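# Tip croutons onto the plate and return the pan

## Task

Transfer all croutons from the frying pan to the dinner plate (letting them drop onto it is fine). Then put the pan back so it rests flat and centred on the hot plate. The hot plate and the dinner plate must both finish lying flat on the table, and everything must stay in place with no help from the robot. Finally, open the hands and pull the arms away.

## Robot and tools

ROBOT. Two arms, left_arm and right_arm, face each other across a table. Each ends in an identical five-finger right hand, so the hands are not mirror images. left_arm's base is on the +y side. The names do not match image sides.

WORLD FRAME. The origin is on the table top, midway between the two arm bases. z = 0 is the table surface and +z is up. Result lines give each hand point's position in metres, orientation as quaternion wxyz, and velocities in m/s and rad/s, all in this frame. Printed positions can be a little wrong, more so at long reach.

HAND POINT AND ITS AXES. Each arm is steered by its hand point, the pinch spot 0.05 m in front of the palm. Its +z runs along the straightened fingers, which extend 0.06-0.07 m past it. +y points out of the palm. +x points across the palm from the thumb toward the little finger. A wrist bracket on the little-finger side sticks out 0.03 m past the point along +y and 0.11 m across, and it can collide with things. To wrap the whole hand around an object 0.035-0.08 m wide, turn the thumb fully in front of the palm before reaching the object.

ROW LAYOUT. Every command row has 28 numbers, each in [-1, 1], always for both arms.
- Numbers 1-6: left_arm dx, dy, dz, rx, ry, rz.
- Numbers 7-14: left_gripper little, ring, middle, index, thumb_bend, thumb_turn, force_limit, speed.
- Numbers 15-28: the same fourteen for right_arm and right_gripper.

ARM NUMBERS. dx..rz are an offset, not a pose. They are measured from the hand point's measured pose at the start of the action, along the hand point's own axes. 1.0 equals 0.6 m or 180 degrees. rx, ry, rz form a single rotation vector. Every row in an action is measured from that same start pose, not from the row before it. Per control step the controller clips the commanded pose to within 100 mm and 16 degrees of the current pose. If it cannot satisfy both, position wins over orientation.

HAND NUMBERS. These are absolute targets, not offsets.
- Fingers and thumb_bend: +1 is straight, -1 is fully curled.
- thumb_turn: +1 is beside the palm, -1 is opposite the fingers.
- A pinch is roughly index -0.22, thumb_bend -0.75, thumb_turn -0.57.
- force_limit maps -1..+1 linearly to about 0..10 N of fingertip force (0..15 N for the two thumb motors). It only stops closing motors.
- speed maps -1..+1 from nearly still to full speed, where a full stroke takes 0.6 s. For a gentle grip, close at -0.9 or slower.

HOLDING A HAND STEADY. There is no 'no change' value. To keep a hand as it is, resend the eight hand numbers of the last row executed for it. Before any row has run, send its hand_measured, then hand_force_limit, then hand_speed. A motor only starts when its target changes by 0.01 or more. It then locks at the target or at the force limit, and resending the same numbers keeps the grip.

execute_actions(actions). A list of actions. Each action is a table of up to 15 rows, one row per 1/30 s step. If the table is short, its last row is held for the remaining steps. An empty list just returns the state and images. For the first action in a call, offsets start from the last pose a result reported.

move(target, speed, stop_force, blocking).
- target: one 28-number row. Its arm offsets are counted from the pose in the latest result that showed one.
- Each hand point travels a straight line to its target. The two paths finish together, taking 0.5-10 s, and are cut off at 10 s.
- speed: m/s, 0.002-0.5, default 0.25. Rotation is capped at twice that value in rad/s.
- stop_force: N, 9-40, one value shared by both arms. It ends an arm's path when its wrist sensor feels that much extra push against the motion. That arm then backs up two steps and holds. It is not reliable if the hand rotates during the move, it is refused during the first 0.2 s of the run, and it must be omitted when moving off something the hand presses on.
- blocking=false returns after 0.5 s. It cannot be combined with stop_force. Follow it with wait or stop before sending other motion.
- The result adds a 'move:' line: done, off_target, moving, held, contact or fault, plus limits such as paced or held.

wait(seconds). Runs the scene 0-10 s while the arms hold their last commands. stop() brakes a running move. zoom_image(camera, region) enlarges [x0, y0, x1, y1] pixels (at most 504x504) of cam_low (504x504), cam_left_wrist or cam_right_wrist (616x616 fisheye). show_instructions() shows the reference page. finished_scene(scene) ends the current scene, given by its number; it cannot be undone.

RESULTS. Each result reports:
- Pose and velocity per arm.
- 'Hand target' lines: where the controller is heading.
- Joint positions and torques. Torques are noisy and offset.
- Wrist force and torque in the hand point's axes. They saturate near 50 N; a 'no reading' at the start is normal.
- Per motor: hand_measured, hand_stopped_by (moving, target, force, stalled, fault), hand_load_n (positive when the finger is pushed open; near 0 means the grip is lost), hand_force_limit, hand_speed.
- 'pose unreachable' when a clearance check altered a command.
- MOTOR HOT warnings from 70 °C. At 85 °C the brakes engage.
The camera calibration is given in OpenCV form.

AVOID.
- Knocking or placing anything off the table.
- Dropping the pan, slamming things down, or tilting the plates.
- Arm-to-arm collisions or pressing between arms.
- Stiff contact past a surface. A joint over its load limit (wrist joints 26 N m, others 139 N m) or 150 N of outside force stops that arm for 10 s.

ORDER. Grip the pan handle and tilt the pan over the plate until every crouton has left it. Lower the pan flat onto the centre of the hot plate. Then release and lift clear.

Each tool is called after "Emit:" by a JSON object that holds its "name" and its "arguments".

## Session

Emit:
{"name": "execute_actions", "arguments": {"actions": []}}

Scene clock: 0.00 s.
left_arm: end_effector_position=(+0.3015, +0.5058, +0.4760) hand_measured=(+1.000, +1.000, +1.000, +1.000, +1.000, +1.000) hand_load_n=(+0.0, +0.0, +0.0, +0.0, +0.0, +0.0) hand_stopped_by=(target, target, target, target, target, target) hand_force_limit=0.00 hand_speed=-0.80 end_effector_quat_wxyz=(+0.010, +0.317, +0.948, +0.008) end_effector_velocity=(+0.000, +0.000, +0.000) end_effector_angular_velocity=(-0.000, -0.001, +0.000) | right_arm: end_effector_position=(+0.1102, -0.3226, +0.4839) hand_measured=(+1.000, +1.000, +1.000, +1.000, +1.000, +1.000) hand_load_n=(+0.0, +0.0, +0.0, +0.0, +0.0, +0.0) hand_stopped_by=(target, target, target, target, target, target) hand_force_limit=0.00 hand_speed=-0.80 end_effector_quat_wxyz=(+0.003, -0.361, +0.933, +0.004) end_effector_velocity=(-0.000, -0.000, -0.000) end_effector_angular_velocity=(-0.000, +0.001, +0.001)
Joint positions: left_arm=[ 0.58  -1.718  1.347  1.936  1.546 -1.909] | right_arm=[-1.16  -1.724  1.327  1.961  1.564 -1.859]
Joint velocities: left_arm=[ 0. -0. -0.  0. -0.  0.] | right_arm=[ 0.    -0.     0.001 -0.    -0.    -0.   ]
Joint torques (N m, as the arm reports them, + toward a larger angle): no reading
Motor temperatures (°C, as the motors report them): left_arm=[24 25 24 37 29 31] | right_arm=[26 27 28 33 34 36]
Wrist force (N, on the end effector, along its own x y z axes, offset not removed): no reading
Wrist torque (N m, same axes, about the end effector's origin, offset not removed): no reading
Hand target (left_arm): +0.302, +0.506, +0.476; +0.010, +0.317, +0.948, +0.008
Hand target (right_arm): +0.110, -0.323, +0.484; +0.003, -0.361, +0.933, +0.004
camera_calibration (this result's frames):
cam_left_wrist: T_world_to_cam=[[0.713686, 0.700449, 0.00473603, -0.563441], [0.563173, -0.57781, 0.590738, -0.162401], [0.416518, -0.418934, -0.80685, 0.603515], [0, 0, 0, 1]] pos_world=[0.242205, 0.553658, 0.58555]
cam_right_wrist: T_world_to_cam=[[-0.636956, 0.769783, 0.0414798, 0.284436], [0.663461, 0.519991, 0.537986, -0.166681], [0.392564, 0.370194, -0.841933, 0.615469], [0, 0, 0, 1]] pos_world=[0.050149, -0.360125, 0.596057]

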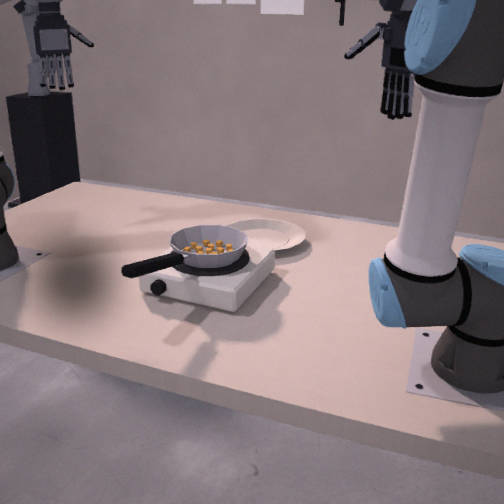

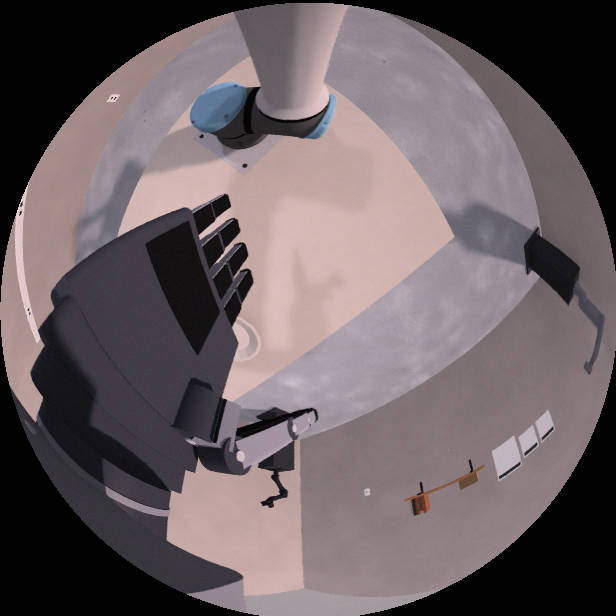

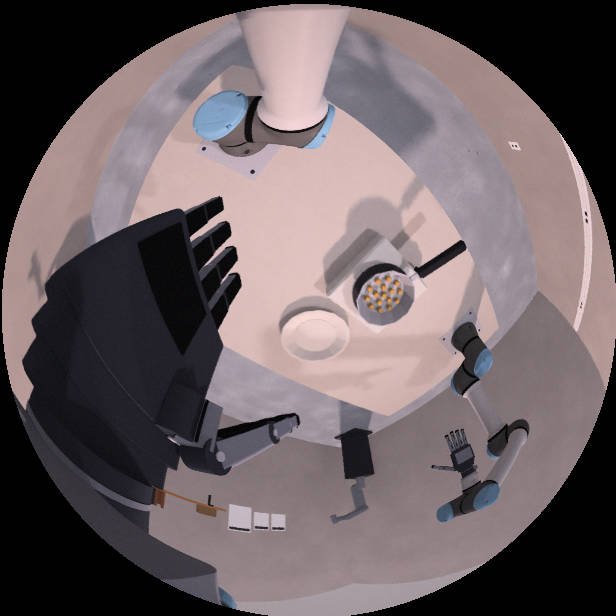

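Emit:
{"name": "move", "arguments": {"target": [0.075,-0.952,0.522,0.377,-0.058,-0.203,1,1,1,1,0.8,-1,1,0.3,0,-0.25,0,0,0,0,1,1,1,1,1,1,0,-0.8]}}

Scene clock: 4.80 s.
left_arm: end_effector_position=(-0.0689, +0.0797, +0.1495) hand_measured=(+1.000, +1.000, +1.000, +1.000, +0.800, -1.000) hand_load_n=(+0.0, +0.0, +0.0, +0.0, +0.0, +0.0) hand_stopped_by=(target, target, target, target, target, target) hand_force_limit=1.00 hand_speed=0.30 end_effector_quat_wxyz=(+0.084, +0.026, -0.836, +0.542) end_effector_velocity=(-0.000, -0.003, -0.001) end_effector_angular_velocity=(-0.005, +0.000, +0.004) | right_arm: end_effector_position=(+0.2109, -0.4337, +0.4831) hand_measured=(+1.000, +1.000, +1.000, +1.000, +1.000, +1.000) hand_load_n=(+0.0, +0.0, +0.0, +0.0, +0.0, +0.0) hand_stopped_by=(target, target, target, target, target, target) hand_force_limit=0.00 hand_speed=-0.80 end_effector_quat_wxyz=(+0.003, -0.361, +0.933, +0.004) end_effector_velocity=(+0.000, -0.000, -0.000) end_effector_angular_velocity=(-0.001, +0.001, +0.000)
Joint positions: left_arm=[-0.733 -1.652  2.155 -0.019  1.024 -3.593] | right_arm=[-1.794 -1.72   1.327  1.962  1.561 -2.493]
Joint velocities: left_arm=[ 0.002  0.006 -0.001 -0.01  -0.003  0.002] | right_arm=[-0.001  0.001  0.    -0.     0.001 -0.001]
Joint torques (N m, as the arm reports them, + toward a larger angle): left_arm=[ 15.34  -4.18 -20.83  -2.63  -2.56   2.63] | right_arm=[-12.66   0.95 -24.82   0.87  -2.41  -2.21]
Motor temperatures (°C, as the motors report them): left_arm=[24 25 24 37 29 31] | right_arm=[26 27 28 33 34 36]
Wrist force (N, on the end effector, along its own x y z axes, offset not removed): left_arm=[-0.5 0.3 -1.5] | right_arm=[2.6 -1.2 -0.8]
Wrist torque (N m, same axes, about the end effector's origin, offset not removed): left_arm=[0.05 0.35 0.11] | right_arm=[-0.29 -0.41 0.19]
Hand target (left_arm): -0.069, +0.079, +0.149; -0.083, -0.026, +0.836, -0.542
Hand target (right_arm): +0.211, -0.434, +0.483; +0.003, -0.361, +0.933, +0.004
Off the commanded pose (left_arm): 0.001 m, 0 deg.
Off the commanded pose (right_arm): 0.000 m, 0 deg.
move: done
camera_calibration (this result's frames):
cam_left_wrist: T_world_to_cam=[[0.0129542, 0.382089, -0.924035, 0.116906], [0.872861, 0.446495, 0.196863, -0.00856232], [0.487796, -0.809104, -0.327727, 0.280271], [0, 0, 0, 1]] pos_world=[-0.130756, 0.185923, 0.201563]
cam_right_wrist: T_world_to_cam=[[-0.636929, 0.769778, 0.0419932, 0.433838], [0.663856, 0.519965, 0.537524, -0.175187], [0.391939, 0.370242, -0.842202, 0.616671], [0, 0, 0, 1]] pos_world=[0.150926, -0.471185, 0.595311]

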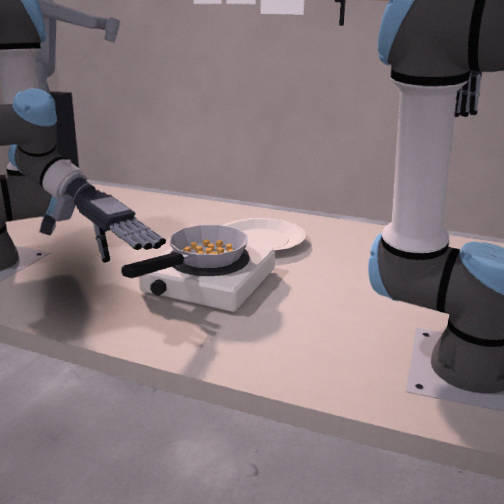

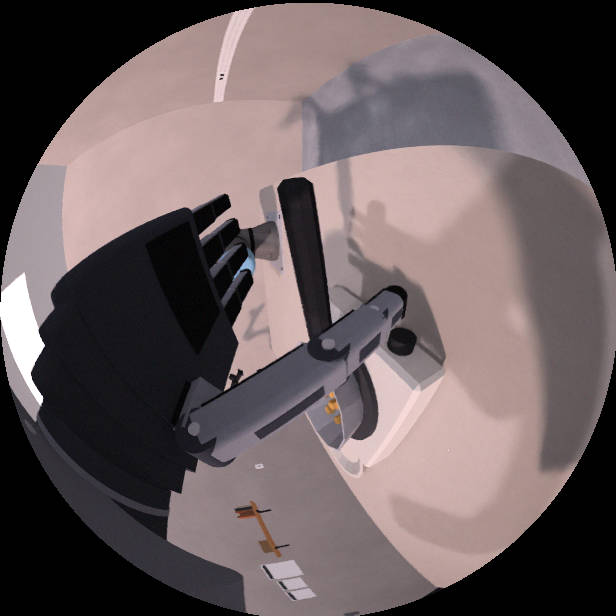

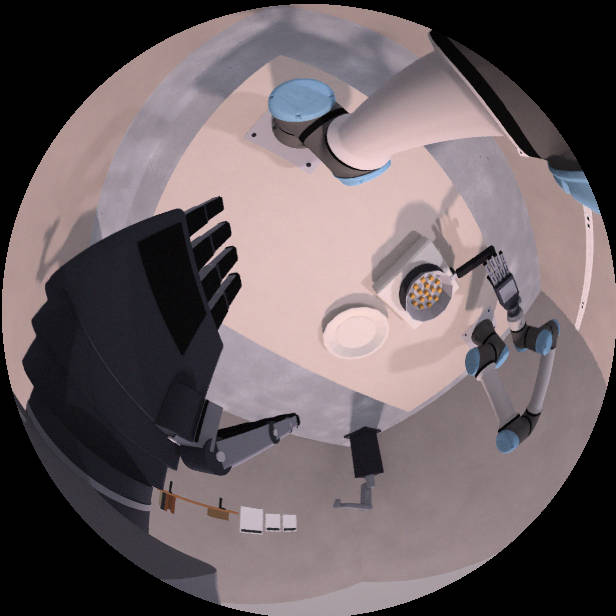

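Emit:
{"name": "move", "arguments": {"target": [0,0.035,0.12,0,0,0,1,1,1,1,0.55,-1,1,0.3,0,0,0,0,0,0,1,1,1,1,1,1,0,-0.8], "speed": 0.05}}

Scene clock: 7.50 s.
left_arm: end_effector_position=(-0.0797, +0.0230, +0.1023) hand_measured=(+1.000, +1.000, +1.000, +1.000, +0.550, -1.000) hand_load_n=(+0.0, +0.0, +0.0, +0.0, +0.0, +0.0) hand_stopped_by=(target, target, target, target, target, target) hand_force_limit=1.00 hand_speed=0.30 end_effector_quat_wxyz=(+0.084, +0.026, -0.836, +0.542) end_effector_velocity=(-0.001, -0.002, -0.001) end_effector_angular_velocity=(-0.000, -0.000, -0.001) | right_arm: end_effector_position=(+0.2110, -0.4337, +0.4831) hand_measured=(+1.000, +1.000, +1.000, +1.000, +1.000, +1.000) hand_load_n=(+0.0, +0.0, +0.0, +0.0, +0.0, +0.0) hand_stopped_by=(target, target, target, target, target, target) hand_force_limit=0.00 hand_speed=-0.80 end_effector_quat_wxyz=(+0.003, -0.361, +0.933, +0.004) end_effector_velocity=(+0.000, +0.000, +0.000) end_effector_angular_velocity=(+0.001, -0.000, +0.000)
Joint positions: left_arm=[-0.64  -1.441  2.078 -0.175  1.107 -3.545] | right_arm=[-1.794 -1.72   1.327  1.962  1.561 -2.493]
Joint velocities: left_arm=[ 0.002  0.007 -0.004 -0.004  0.002  0.002] | right_arm=[ 0.     0.    -0.001  0.    -0.001 -0.   ]
Joint torques (N m, as the arm reports them, + toward a larger angle): left_arm=[ 14.   -11.59 -22.94  -2.8    2.54   2.98] | right_arm=[ 14.23  -6.93 -17.08   1.03  -1.56   2.11]
Motor temperatures (°C, as the motors report them): left_arm=[24 25 24 37 29 31] | right_arm=[26 27 28 33 34 36]
Wrist force (N, on the end effector, along its own x y z axes, offset not removed): left_arm=[-0.1 -0.4 -1.5] | right_arm=[0.1 -1.6 -2.7]
Wrist torque (N m, same axes, about the end effector's origin, offset not removed): left_arm=[-0.11 0.31 0.01] | right_arm=[-0.20 0.15 0.02]
Hand target (left_arm): -0.080, +0.023, +0.102; -0.084, -0.026, +0.836, -0.542
Hand target (right_arm): +0.211, -0.434, +0.483; +0.003, -0.361, +0.933, +0.004
Off the commanded pose (left_arm): 0.000 m, 0 deg.
Off the commanded pose (right_arm): 0.000 m, 0 deg.
move: done
camera_calibration (this result's frames):
cam_left_wrist: T_world_to_cam=[[0.0128236, 0.382138, -0.924016, 0.0950901], [0.872884, 0.446494, 0.196767, 0.0355105], [0.487759, -0.809082, -0.327837, 0.224196], [0, 0, 0, 1]] pos_world=[-0.14157, 0.129201, 0.154377]
cam_right_wrist: T_world_to_cam=[[-0.636845, 0.769847, 0.0420056, 0.433878], [0.663914, 0.519884, 0.537531, -0.175247], [0.391978, 0.370212, -0.842197, 0.616645], [0, 0, 0, 1]] pos_world=[0.15095, -0.471201, 0.595312]

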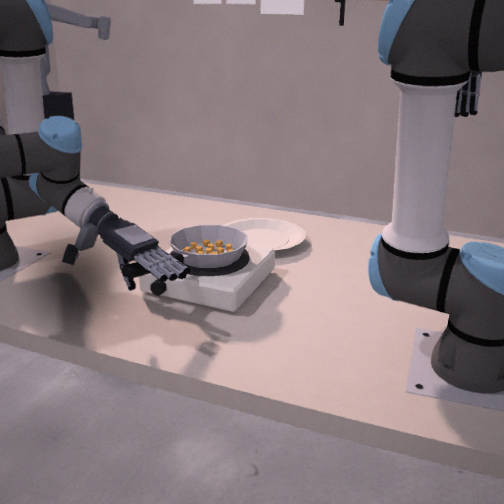

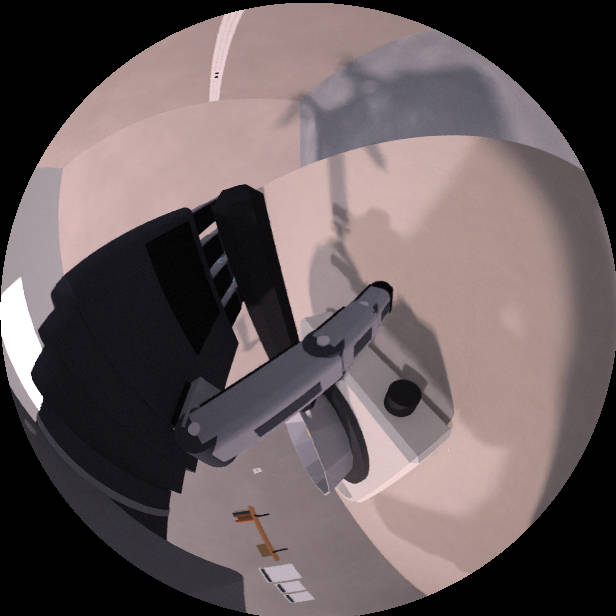

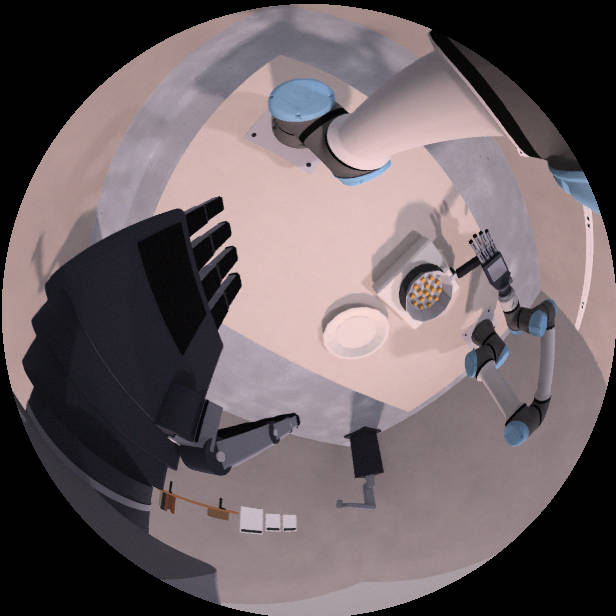

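Emit:
{"name": "move", "arguments": {"target": [-0.01,0.01,0.033,0,0,0,1,1,1,1,0.55,-1,1,0.3,0,0,0,0,0,0,1,1,1,1,1,1,0,-0.8], "speed": 0.03}}

Emit:
{"name": "move", "arguments": {"target": [0,0,0,0,0,0,-0.97,-0.97,-0.97,-0.97,0.55,-1,1,-0.3,0,0,0,0,0,0,1,1,1,1,1,1,0,-0.8]}}

Emit:
{"name": "move", "arguments": {"target": [0,0,0,0,0,0,-1,-1,-1,-1,-1,-1,1,-0.3,0,0,0,0,0,0,1,1,1,1,1,1,0,-0.8]}}

Emit:
{"name": "move", "arguments": {"target": [0.028,-0.15,-0.066,0,0,0,-1,-1,-1,-1,-1,-1,1,-0.3,0,0,0,0,0,0,1,1,1,1,1,1,0,-0.8], "speed": 0.06}}

Scene clock: 9.97 s.
left_arm: end_effector_position=(-0.0769, +0.0075, +0.0884) hand_measured=(+1.000, +1.000, +1.000, +1.000, +0.550, -1.000) hand_load_n=(+0.0, +0.0, +0.0, +0.0, +0.0, +0.0) hand_stopped_by=(target, target, target, target, target, target) hand_force_limit=1.00 hand_speed=0.30 end_effector_quat_wxyz=(+0.084, +0.026, -0.836, +0.542) end_effector_velocity=(+0.001, -0.002, -0.002) end_effector_angular_velocity=(+0.000, +0.000, +0.001) | right_arm: end_effector_position=(+0.2109, -0.4337, +0.4831) hand_measured=(+1.000, +1.000, +1.000, +1.000, +1.000, +1.000) hand_load_n=(+0.0, +0.0, +0.0, +0.0, +0.0, +0.0) hand_stopped_by=(target, target, target, target, target, target) hand_force_limit=0.00 hand_speed=-0.80 end_effector_quat_wxyz=(+0.003, -0.361, +0.933, +0.004) end_effector_velocity=(+0.000, +0.000, -0.000) end_effector_angular_velocity=(+0.001, +0.001, +0.002)
Joint positions: left_arm=[-0.606 -1.387  2.056 -0.215  1.137 -3.528] | right_arm=[-1.794 -1.72   1.327  1.962  1.561 -2.493]
Joint velocities: left_arm=[ 0.006  0.008 -0.003 -0.006  0.004  0.002] | right_arm=[ 0.     0.     0.     0.    -0.001 -0.002]
Joint torques (N m, as the arm reports them, + toward a larger angle): left_arm=[ 16.08 -13.12 -20.59  -2.86   2.29   2.34] | right_arm=[ -0.47 -17.79 -14.37   1.48  -0.43   2.03]
Motor temperatures (°C, as the motors report them): left_arm=[24 25 24 37 29 31] | right_arm=[26 27 28 33 34 36]
Wrist force (N, on the end effector, along its own x y z axes, offset not removed): left_arm=[-1.6 1.2 -1.2] | right_arm=[-0.7 -2.3 -2.4]
Wrist torque (N m, same axes, about the end effector's origin, offset not removed): left_arm=[0.12 0.45 0.08] | right_arm=[-0.39 0.30 0.03]
Hand target (left_arm): -0.077, +0.007, +0.088; -0.084, -0.026, +0.836, -0.542
Hand target (right_arm): +0.211, -0.434, +0.483; +0.003, -0.361, +0.933, +0.004
Off the commanded pose (left_arm): 0.000 m, 0 deg.
Off the commanded pose (right_arm): 0.000 m, 0 deg.
move: done
camera_calibration (this result's frames):
cam_left_wrist: T_world_to_cam=[[0.0127738, 0.382155, -0.92401, 0.0880758], [0.872881, 0.446513, 0.196737, 0.042736], [0.487766, -0.809063, -0.327872, 0.205649], [0, 0, 0, 1]] pos_world=[-0.138737, 0.113642, 0.140402]
cam_right_wrist: T_world_to_cam=[[-0.636929, 0.769777, 0.0420198, 0.433829], [0.663867, 0.519955, 0.53752, -0.175197], [0.391922, 0.370258, -0.842203, 0.616675], [0, 0, 0, 1]] pos_world=[0.150937, -0.471185, 0.595308]

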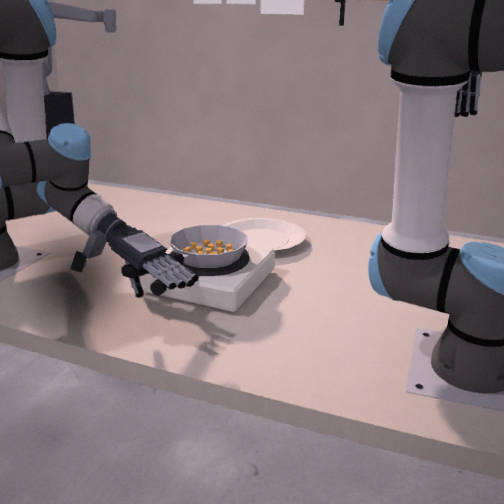

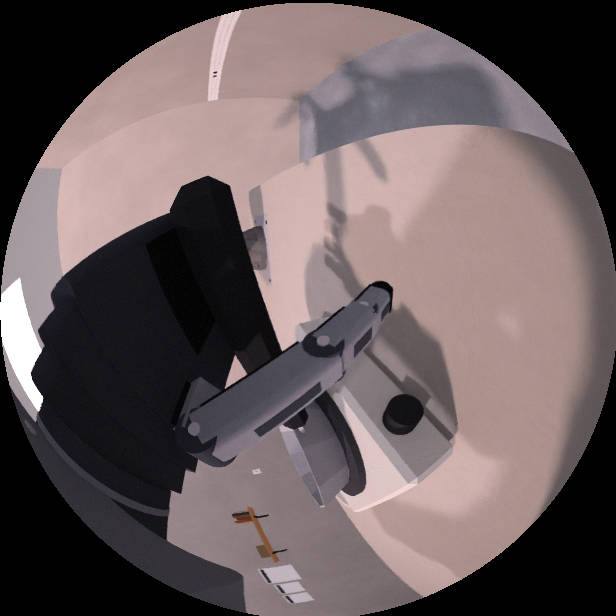

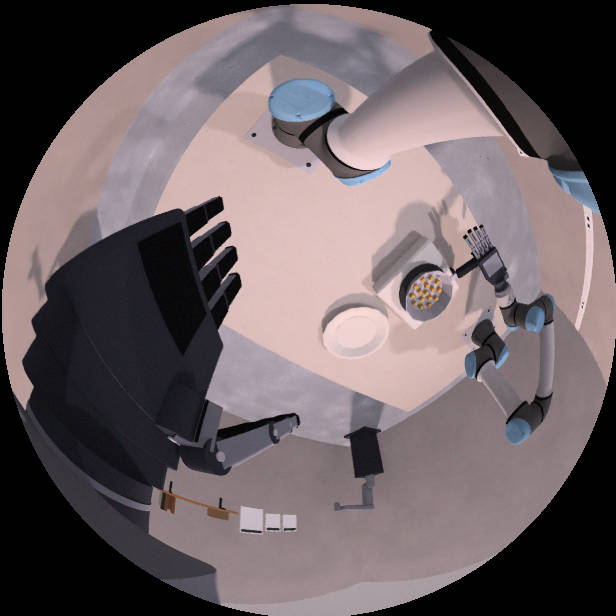

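Scene clock: 11.93 s.
left_arm: end_effector_position=(-0.0769, +0.0075, +0.0883) hand_measured=(-0.970, -0.970, -0.970, -0.968, +0.550, -1.000) hand_load_n=(+0.0, +0.0, +0.0, +6.5, +0.0, +0.0) hand_stopped_by=(target, target, target, target, target, target) hand_force_limit=1.00 hand_speed=-0.30 end_effector_quat_wxyz=(+0.084, +0.026, -0.836, +0.542) end_effector_velocity=(-0.000, +0.000, +0.000) end_effector_angular_velocity=(-0.000, +0.001, -0.000) | right_arm: end_effector_position=(+0.2109, -0.4337, +0.4831) hand_measured=(+1.000, +1.000, +1.000, +1.000, +1.000, +1.000) hand_load_n=(+0.0, +0.0, +0.0, +0.0, +0.0, +0.0) hand_stopped_by=(target, target, target, target, target, target) hand_force_limit=0.00 hand_speed=-0.80 end_effector_quat_wxyz=(+0.003, -0.361, +0.933, +0.004) end_effector_velocity=(-0.000, -0.000, -0.000) end_effector_angular_velocity=(-0.000, +0.000, +0.001)
Joint positions: left_arm=[-0.606 -1.387  2.056 -0.215  1.137 -3.528] | right_arm=[-1.794 -1.72   1.327  1.962  1.561 -2.493]
Joint velocities: left_arm=[-0. -0.  0. -0.  0. -0.] | right_arm=[ 0.    -0.001  0.     0.     0.    -0.001]
Joint torques (N m, as the arm reports them, + toward a larger angle): left_arm=[-15.7  -30.1  -11.91   1.38  -2.9   -0.39] | right_arm=[ -0.28 -17.43 -15.24   1.37  -0.38   1.99]
Motor temperatures (°C, as the motors report them): left_arm=[24 25 24 37 29 31] | right_arm=[26 27 28 33 34 36]
Wrist force (N, on the end effector, along its own x y z axes, offset not removed): left_arm=[-1.8 6.0 1.3] | right_arm=[-1.0 -1.8 -0.8]
Wrist torque (N m, same axes, about the end effector's origin, offset not removed): left_arm=[0.13 0.68 -0.82] | right_arm=[-0.38 0.21 -0.01]
Hand target (left_arm): -0.077, +0.007, +0.088; -0.084, -0.026, +0.836, -0.542
Hand target (right_arm): +0.211, -0.434, +0.483; +0.003, -0.361, +0.933, +0.004
Off the commanded pose (left_arm): 0.000 m, 0 deg.
Off the commanded pose (right_arm): 0.000 m, 0 deg.
move: done
camera_calibration (this result's frames):
cam_left_wrist: T_world_to_cam=[[0.0126782, 0.382223, -0.923983, 0.0880337], [0.872874, 0.446543, 0.196698, 0.0427275], [0.48778, -0.809015, -0.327971, 0.205668], [0, 0, 0, 1]] pos_world=[-0.138733, 0.11366, 0.14039]
cam_right_wrist: T_world_to_cam=[[-0.636929, 0.769777, 0.04202, 0.433828], [0.663867, 0.519955, 0.53752, -0.175197], [0.391922, 0.370258, -0.842203, 0.616675], [0, 0, 0, 1]] pos_world=[0.150937, -0.471185, 0.595308]

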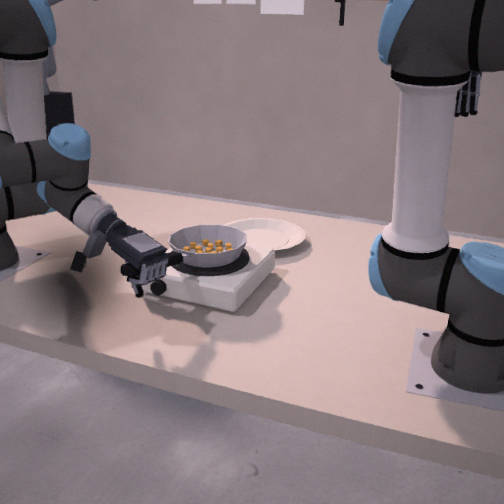

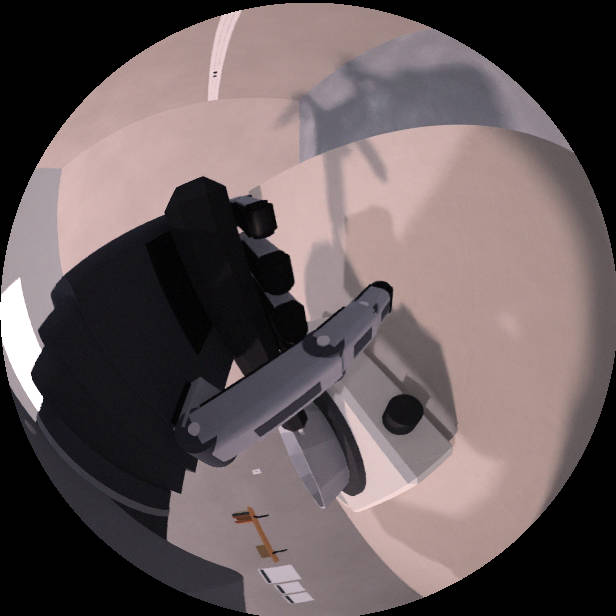

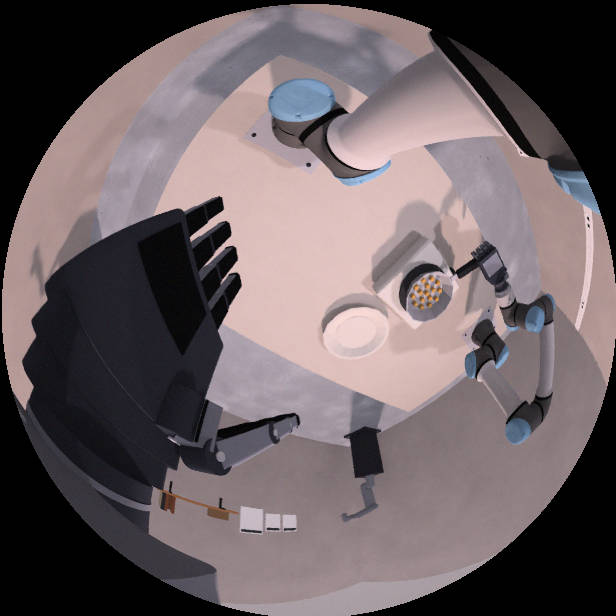

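Scene clock: 13.13 s.
left_arm: end_effector_position=(-0.0769, +0.0075, +0.0883) hand_measured=(-1.000, -1.000, -1.000, -0.990, -0.086, -1.000) hand_load_n=(+0.0, +0.0, -1.5, +5.0, +15.5, +4.5) hand_stopped_by=(target, target, target, force, force, target) hand_force_limit=1.00 hand_speed=-0.30 end_effector_quat_wxyz=(+0.084, +0.026, -0.836, +0.542) end_effector_velocity=(+0.000, -0.000, +0.000) end_effector_angular_velocity=(-0.001, -0.001, +0.001) | right_arm: end_effector_position=(+0.2109, -0.4337, +0.4831) hand_measured=(+1.000, +1.000, +1.000, +1.000, +1.000, +1.000) hand_load_n=(+0.0, +0.0, +0.0, +0.0, +0.0, +0.0) hand_stopped_by=(target, target, target, target, target, target) hand_force_limit=0.00 hand_speed=-0.80 end_effector_quat_wxyz=(+0.003, -0.361, +0.933, +0.004) end_effector_velocity=(+0.000, +0.000, +0.000) end_effector_angular_velocity=(+0.001, -0.000, -0.001)
Joint positions: left_arm=[-0.606 -1.387  2.056 -0.215  1.137 -3.528] | right_arm=[-1.794 -1.72   1.327  1.962  1.561 -2.493]
Joint velocities: left_arm=[-0.    -0.     0.    -0.    -0.002  0.   ] | right_arm=[-0.     0.    -0.     0.    -0.001  0.001]
Joint torques (N m, as the arm reports them, + toward a larger angle): left_arm=[-13.95 -28.59 -11.46   1.21  -2.88  -0.05] | right_arm=[ -0.61 -17.12 -14.8    1.49  -0.42   2.05]
Motor temperatures (°C, as the motors report them): left_arm=[24 25 24 37 29 31] | right_arm=[26 27 28 33 34 36]
Wrist force (N, on the end effector, along its own x y z axes, offset not removed): left_arm=[-2.1 7.0 1.2] | right_arm=[-0.8 -3.9 -0.6]
Wrist torque (N m, same axes, about the end effector's origin, offset not removed): left_arm=[0.22 0.80 -1.04] | right_arm=[-0.55 0.34 -0.13]
Hand target (left_arm): -0.077, +0.007, +0.088; -0.084, -0.026, +0.836, -0.542
Hand target (right_arm): +0.211, -0.434, +0.483; +0.003, -0.361, +0.933, +0.004
Off the commanded pose (left_arm): 0.000 m, 0 deg.
Off the commanded pose (right_arm): 0.000 m, 0 deg.
move: done
camera_calibration (this result's frames):
cam_left_wrist: T_world_to_cam=[[0.0126808, 0.382223, -0.923983, 0.0880333], [0.872877, 0.446538, 0.196698, 0.0427301], [0.487776, -0.809018, -0.327971, 0.205669], [0, 0, 0, 1]] pos_world=[-0.138735, 0.113661, 0.14039]
cam_right_wrist: T_world_to_cam=[[-0.636929, 0.769777, 0.0420201, 0.433828], [0.663867, 0.519955, 0.53752, -0.175197], [0.391922, 0.370258, -0.842203, 0.616675], [0, 0, 0, 1]] pos_world=[0.150937, -0.471185, 0.595308]

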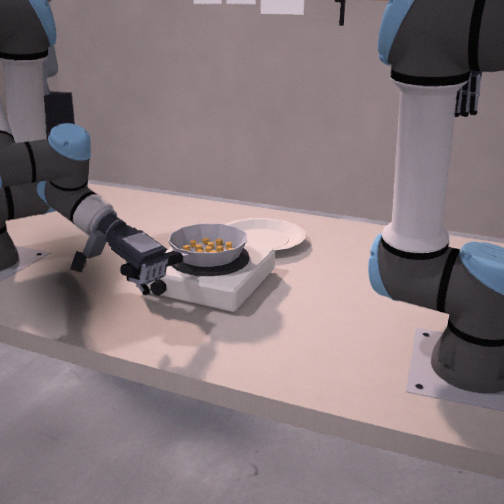

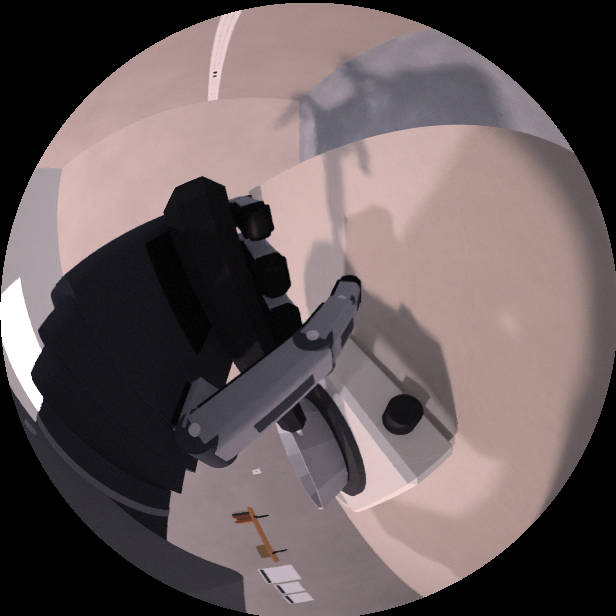

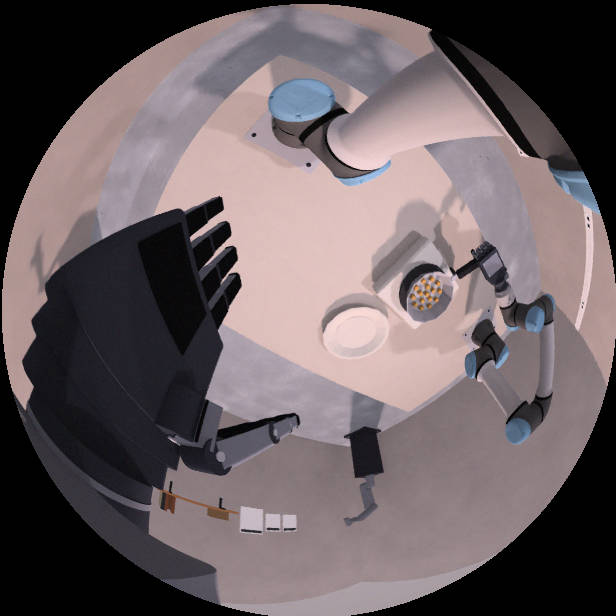

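Scene clock: 15.27 s.
left_arm: end_effector_position=(-0.0770, +0.0075, +0.1877) hand_measured=(-1.000, -1.000, -1.000, -0.990, -0.086, -1.000) hand_load_n=(+0.0, +0.0, -1.5, +5.5, +15.5, +4.5) hand_stopped_by=(target, target, target, force, force, target) hand_force_limit=1.00 hand_speed=-0.30 end_effector_quat_wxyz=(+0.084, +0.026, -0.836, +0.542) end_effector_velocity=(-0.000, +0.000, +0.003) end_effector_angular_velocity=(+0.001, +0.001, -0.001) | right_arm: end_effector_position=(+0.2109, -0.4337, +0.4831) hand_measured=(+1.000, +1.000, +1.000, +1.000, +1.000, +1.000) hand_load_n=(+0.0, +0.0, +0.0, +0.0, +0.0, +0.0) hand_stopped_by=(target, target, target, target, target, target) hand_force_limit=0.00 hand_speed=-0.80 end_effector_quat_wxyz=(+0.003, -0.361, +0.933, +0.004) end_effector_velocity=(-0.000, +0.000, -0.000) end_effector_angular_velocity=(-0.000, +0.000, +0.000)
Joint positions: left_arm=[-0.607 -1.516  1.91   0.06   1.137 -3.528] | right_arm=[-1.794 -1.72   1.327  1.962  1.561 -2.493]
Joint velocities: left_arm=[ 0.    -0.002 -0.005  0.008  0.001 -0.001] | right_arm=[ 0. -0.  0. -0.  0. -0.]
Joint torques (N m, as the arm reports them, + toward a larger angle): left_arm=[-17.47 -29.32 -26.4    2.03  -3.42  -2.  ] | right_arm=[ -0.26 -17.76 -15.11   1.3   -0.56   1.99]
Motor temperatures (°C, as the motors report them): left_arm=[24 25 24 37 29 31] | right_arm=[26 27 28 33 34 36]
Wrist force (N, on the end effector, along its own x y z axes, offset not removed): left_arm=[-2.5 6.2 1.3] | right_arm=[-1.7 -1.7 -1.0]
Wrist torque (N m, same axes, about the end effector's origin, offset not removed): left_arm=[0.15 0.89 -0.83] | right_arm=[-0.32 0.31 -0.17]
Hand target (left_arm): -0.077, +0.008, +0.188; -0.084, -0.026, +0.836, -0.542
Hand target (right_arm): +0.211, -0.434, +0.483; +0.003, -0.361, +0.933, +0.004
Off the commanded pose (left_arm): 0.000 m, 0 deg.
Off the commanded pose (right_arm): 0.000 m, 0 deg.
move: done
camera_calibration (this result's frames):
cam_left_wrist: T_world_to_cam=[[0.0127013, 0.382156, -0.92401, 0.179788], [0.872885, 0.446532, 0.196677, 0.023278], [0.487761, -0.809053, -0.327907, 0.238344], [0, 0, 0, 1]] pos_world=[-0.138858, 0.113732, 0.239702]
cam_right_wrist: T_world_to_cam=[[-0.636929, 0.769777, 0.04202, 0.433828], [0.663867, 0.519955, 0.53752, -0.175197], [0.391922, 0.370258, -0.842203, 0.616675], [0, 0, 0, 1]] pos_world=[0.150937, -0.471185, 0.595308]

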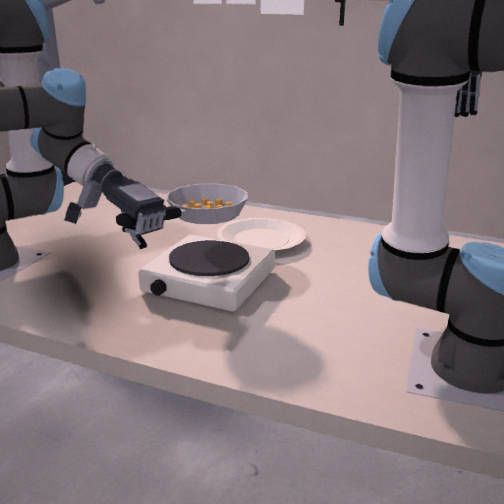

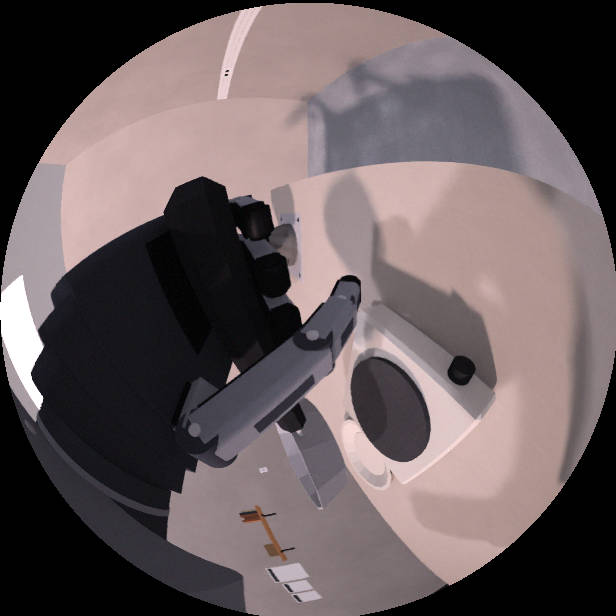

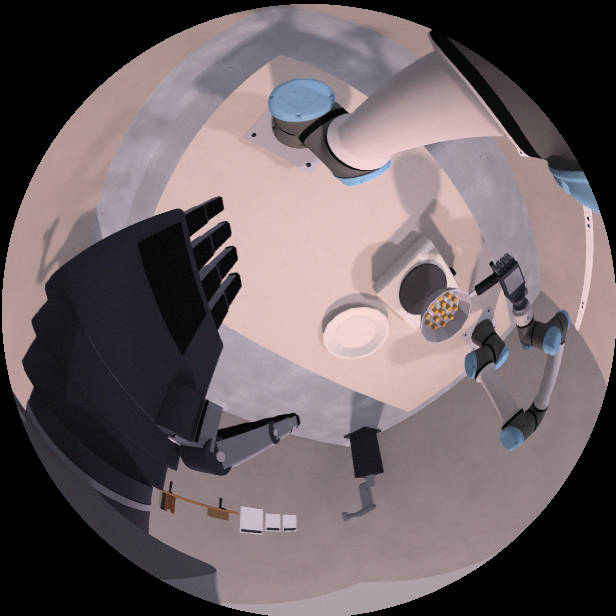

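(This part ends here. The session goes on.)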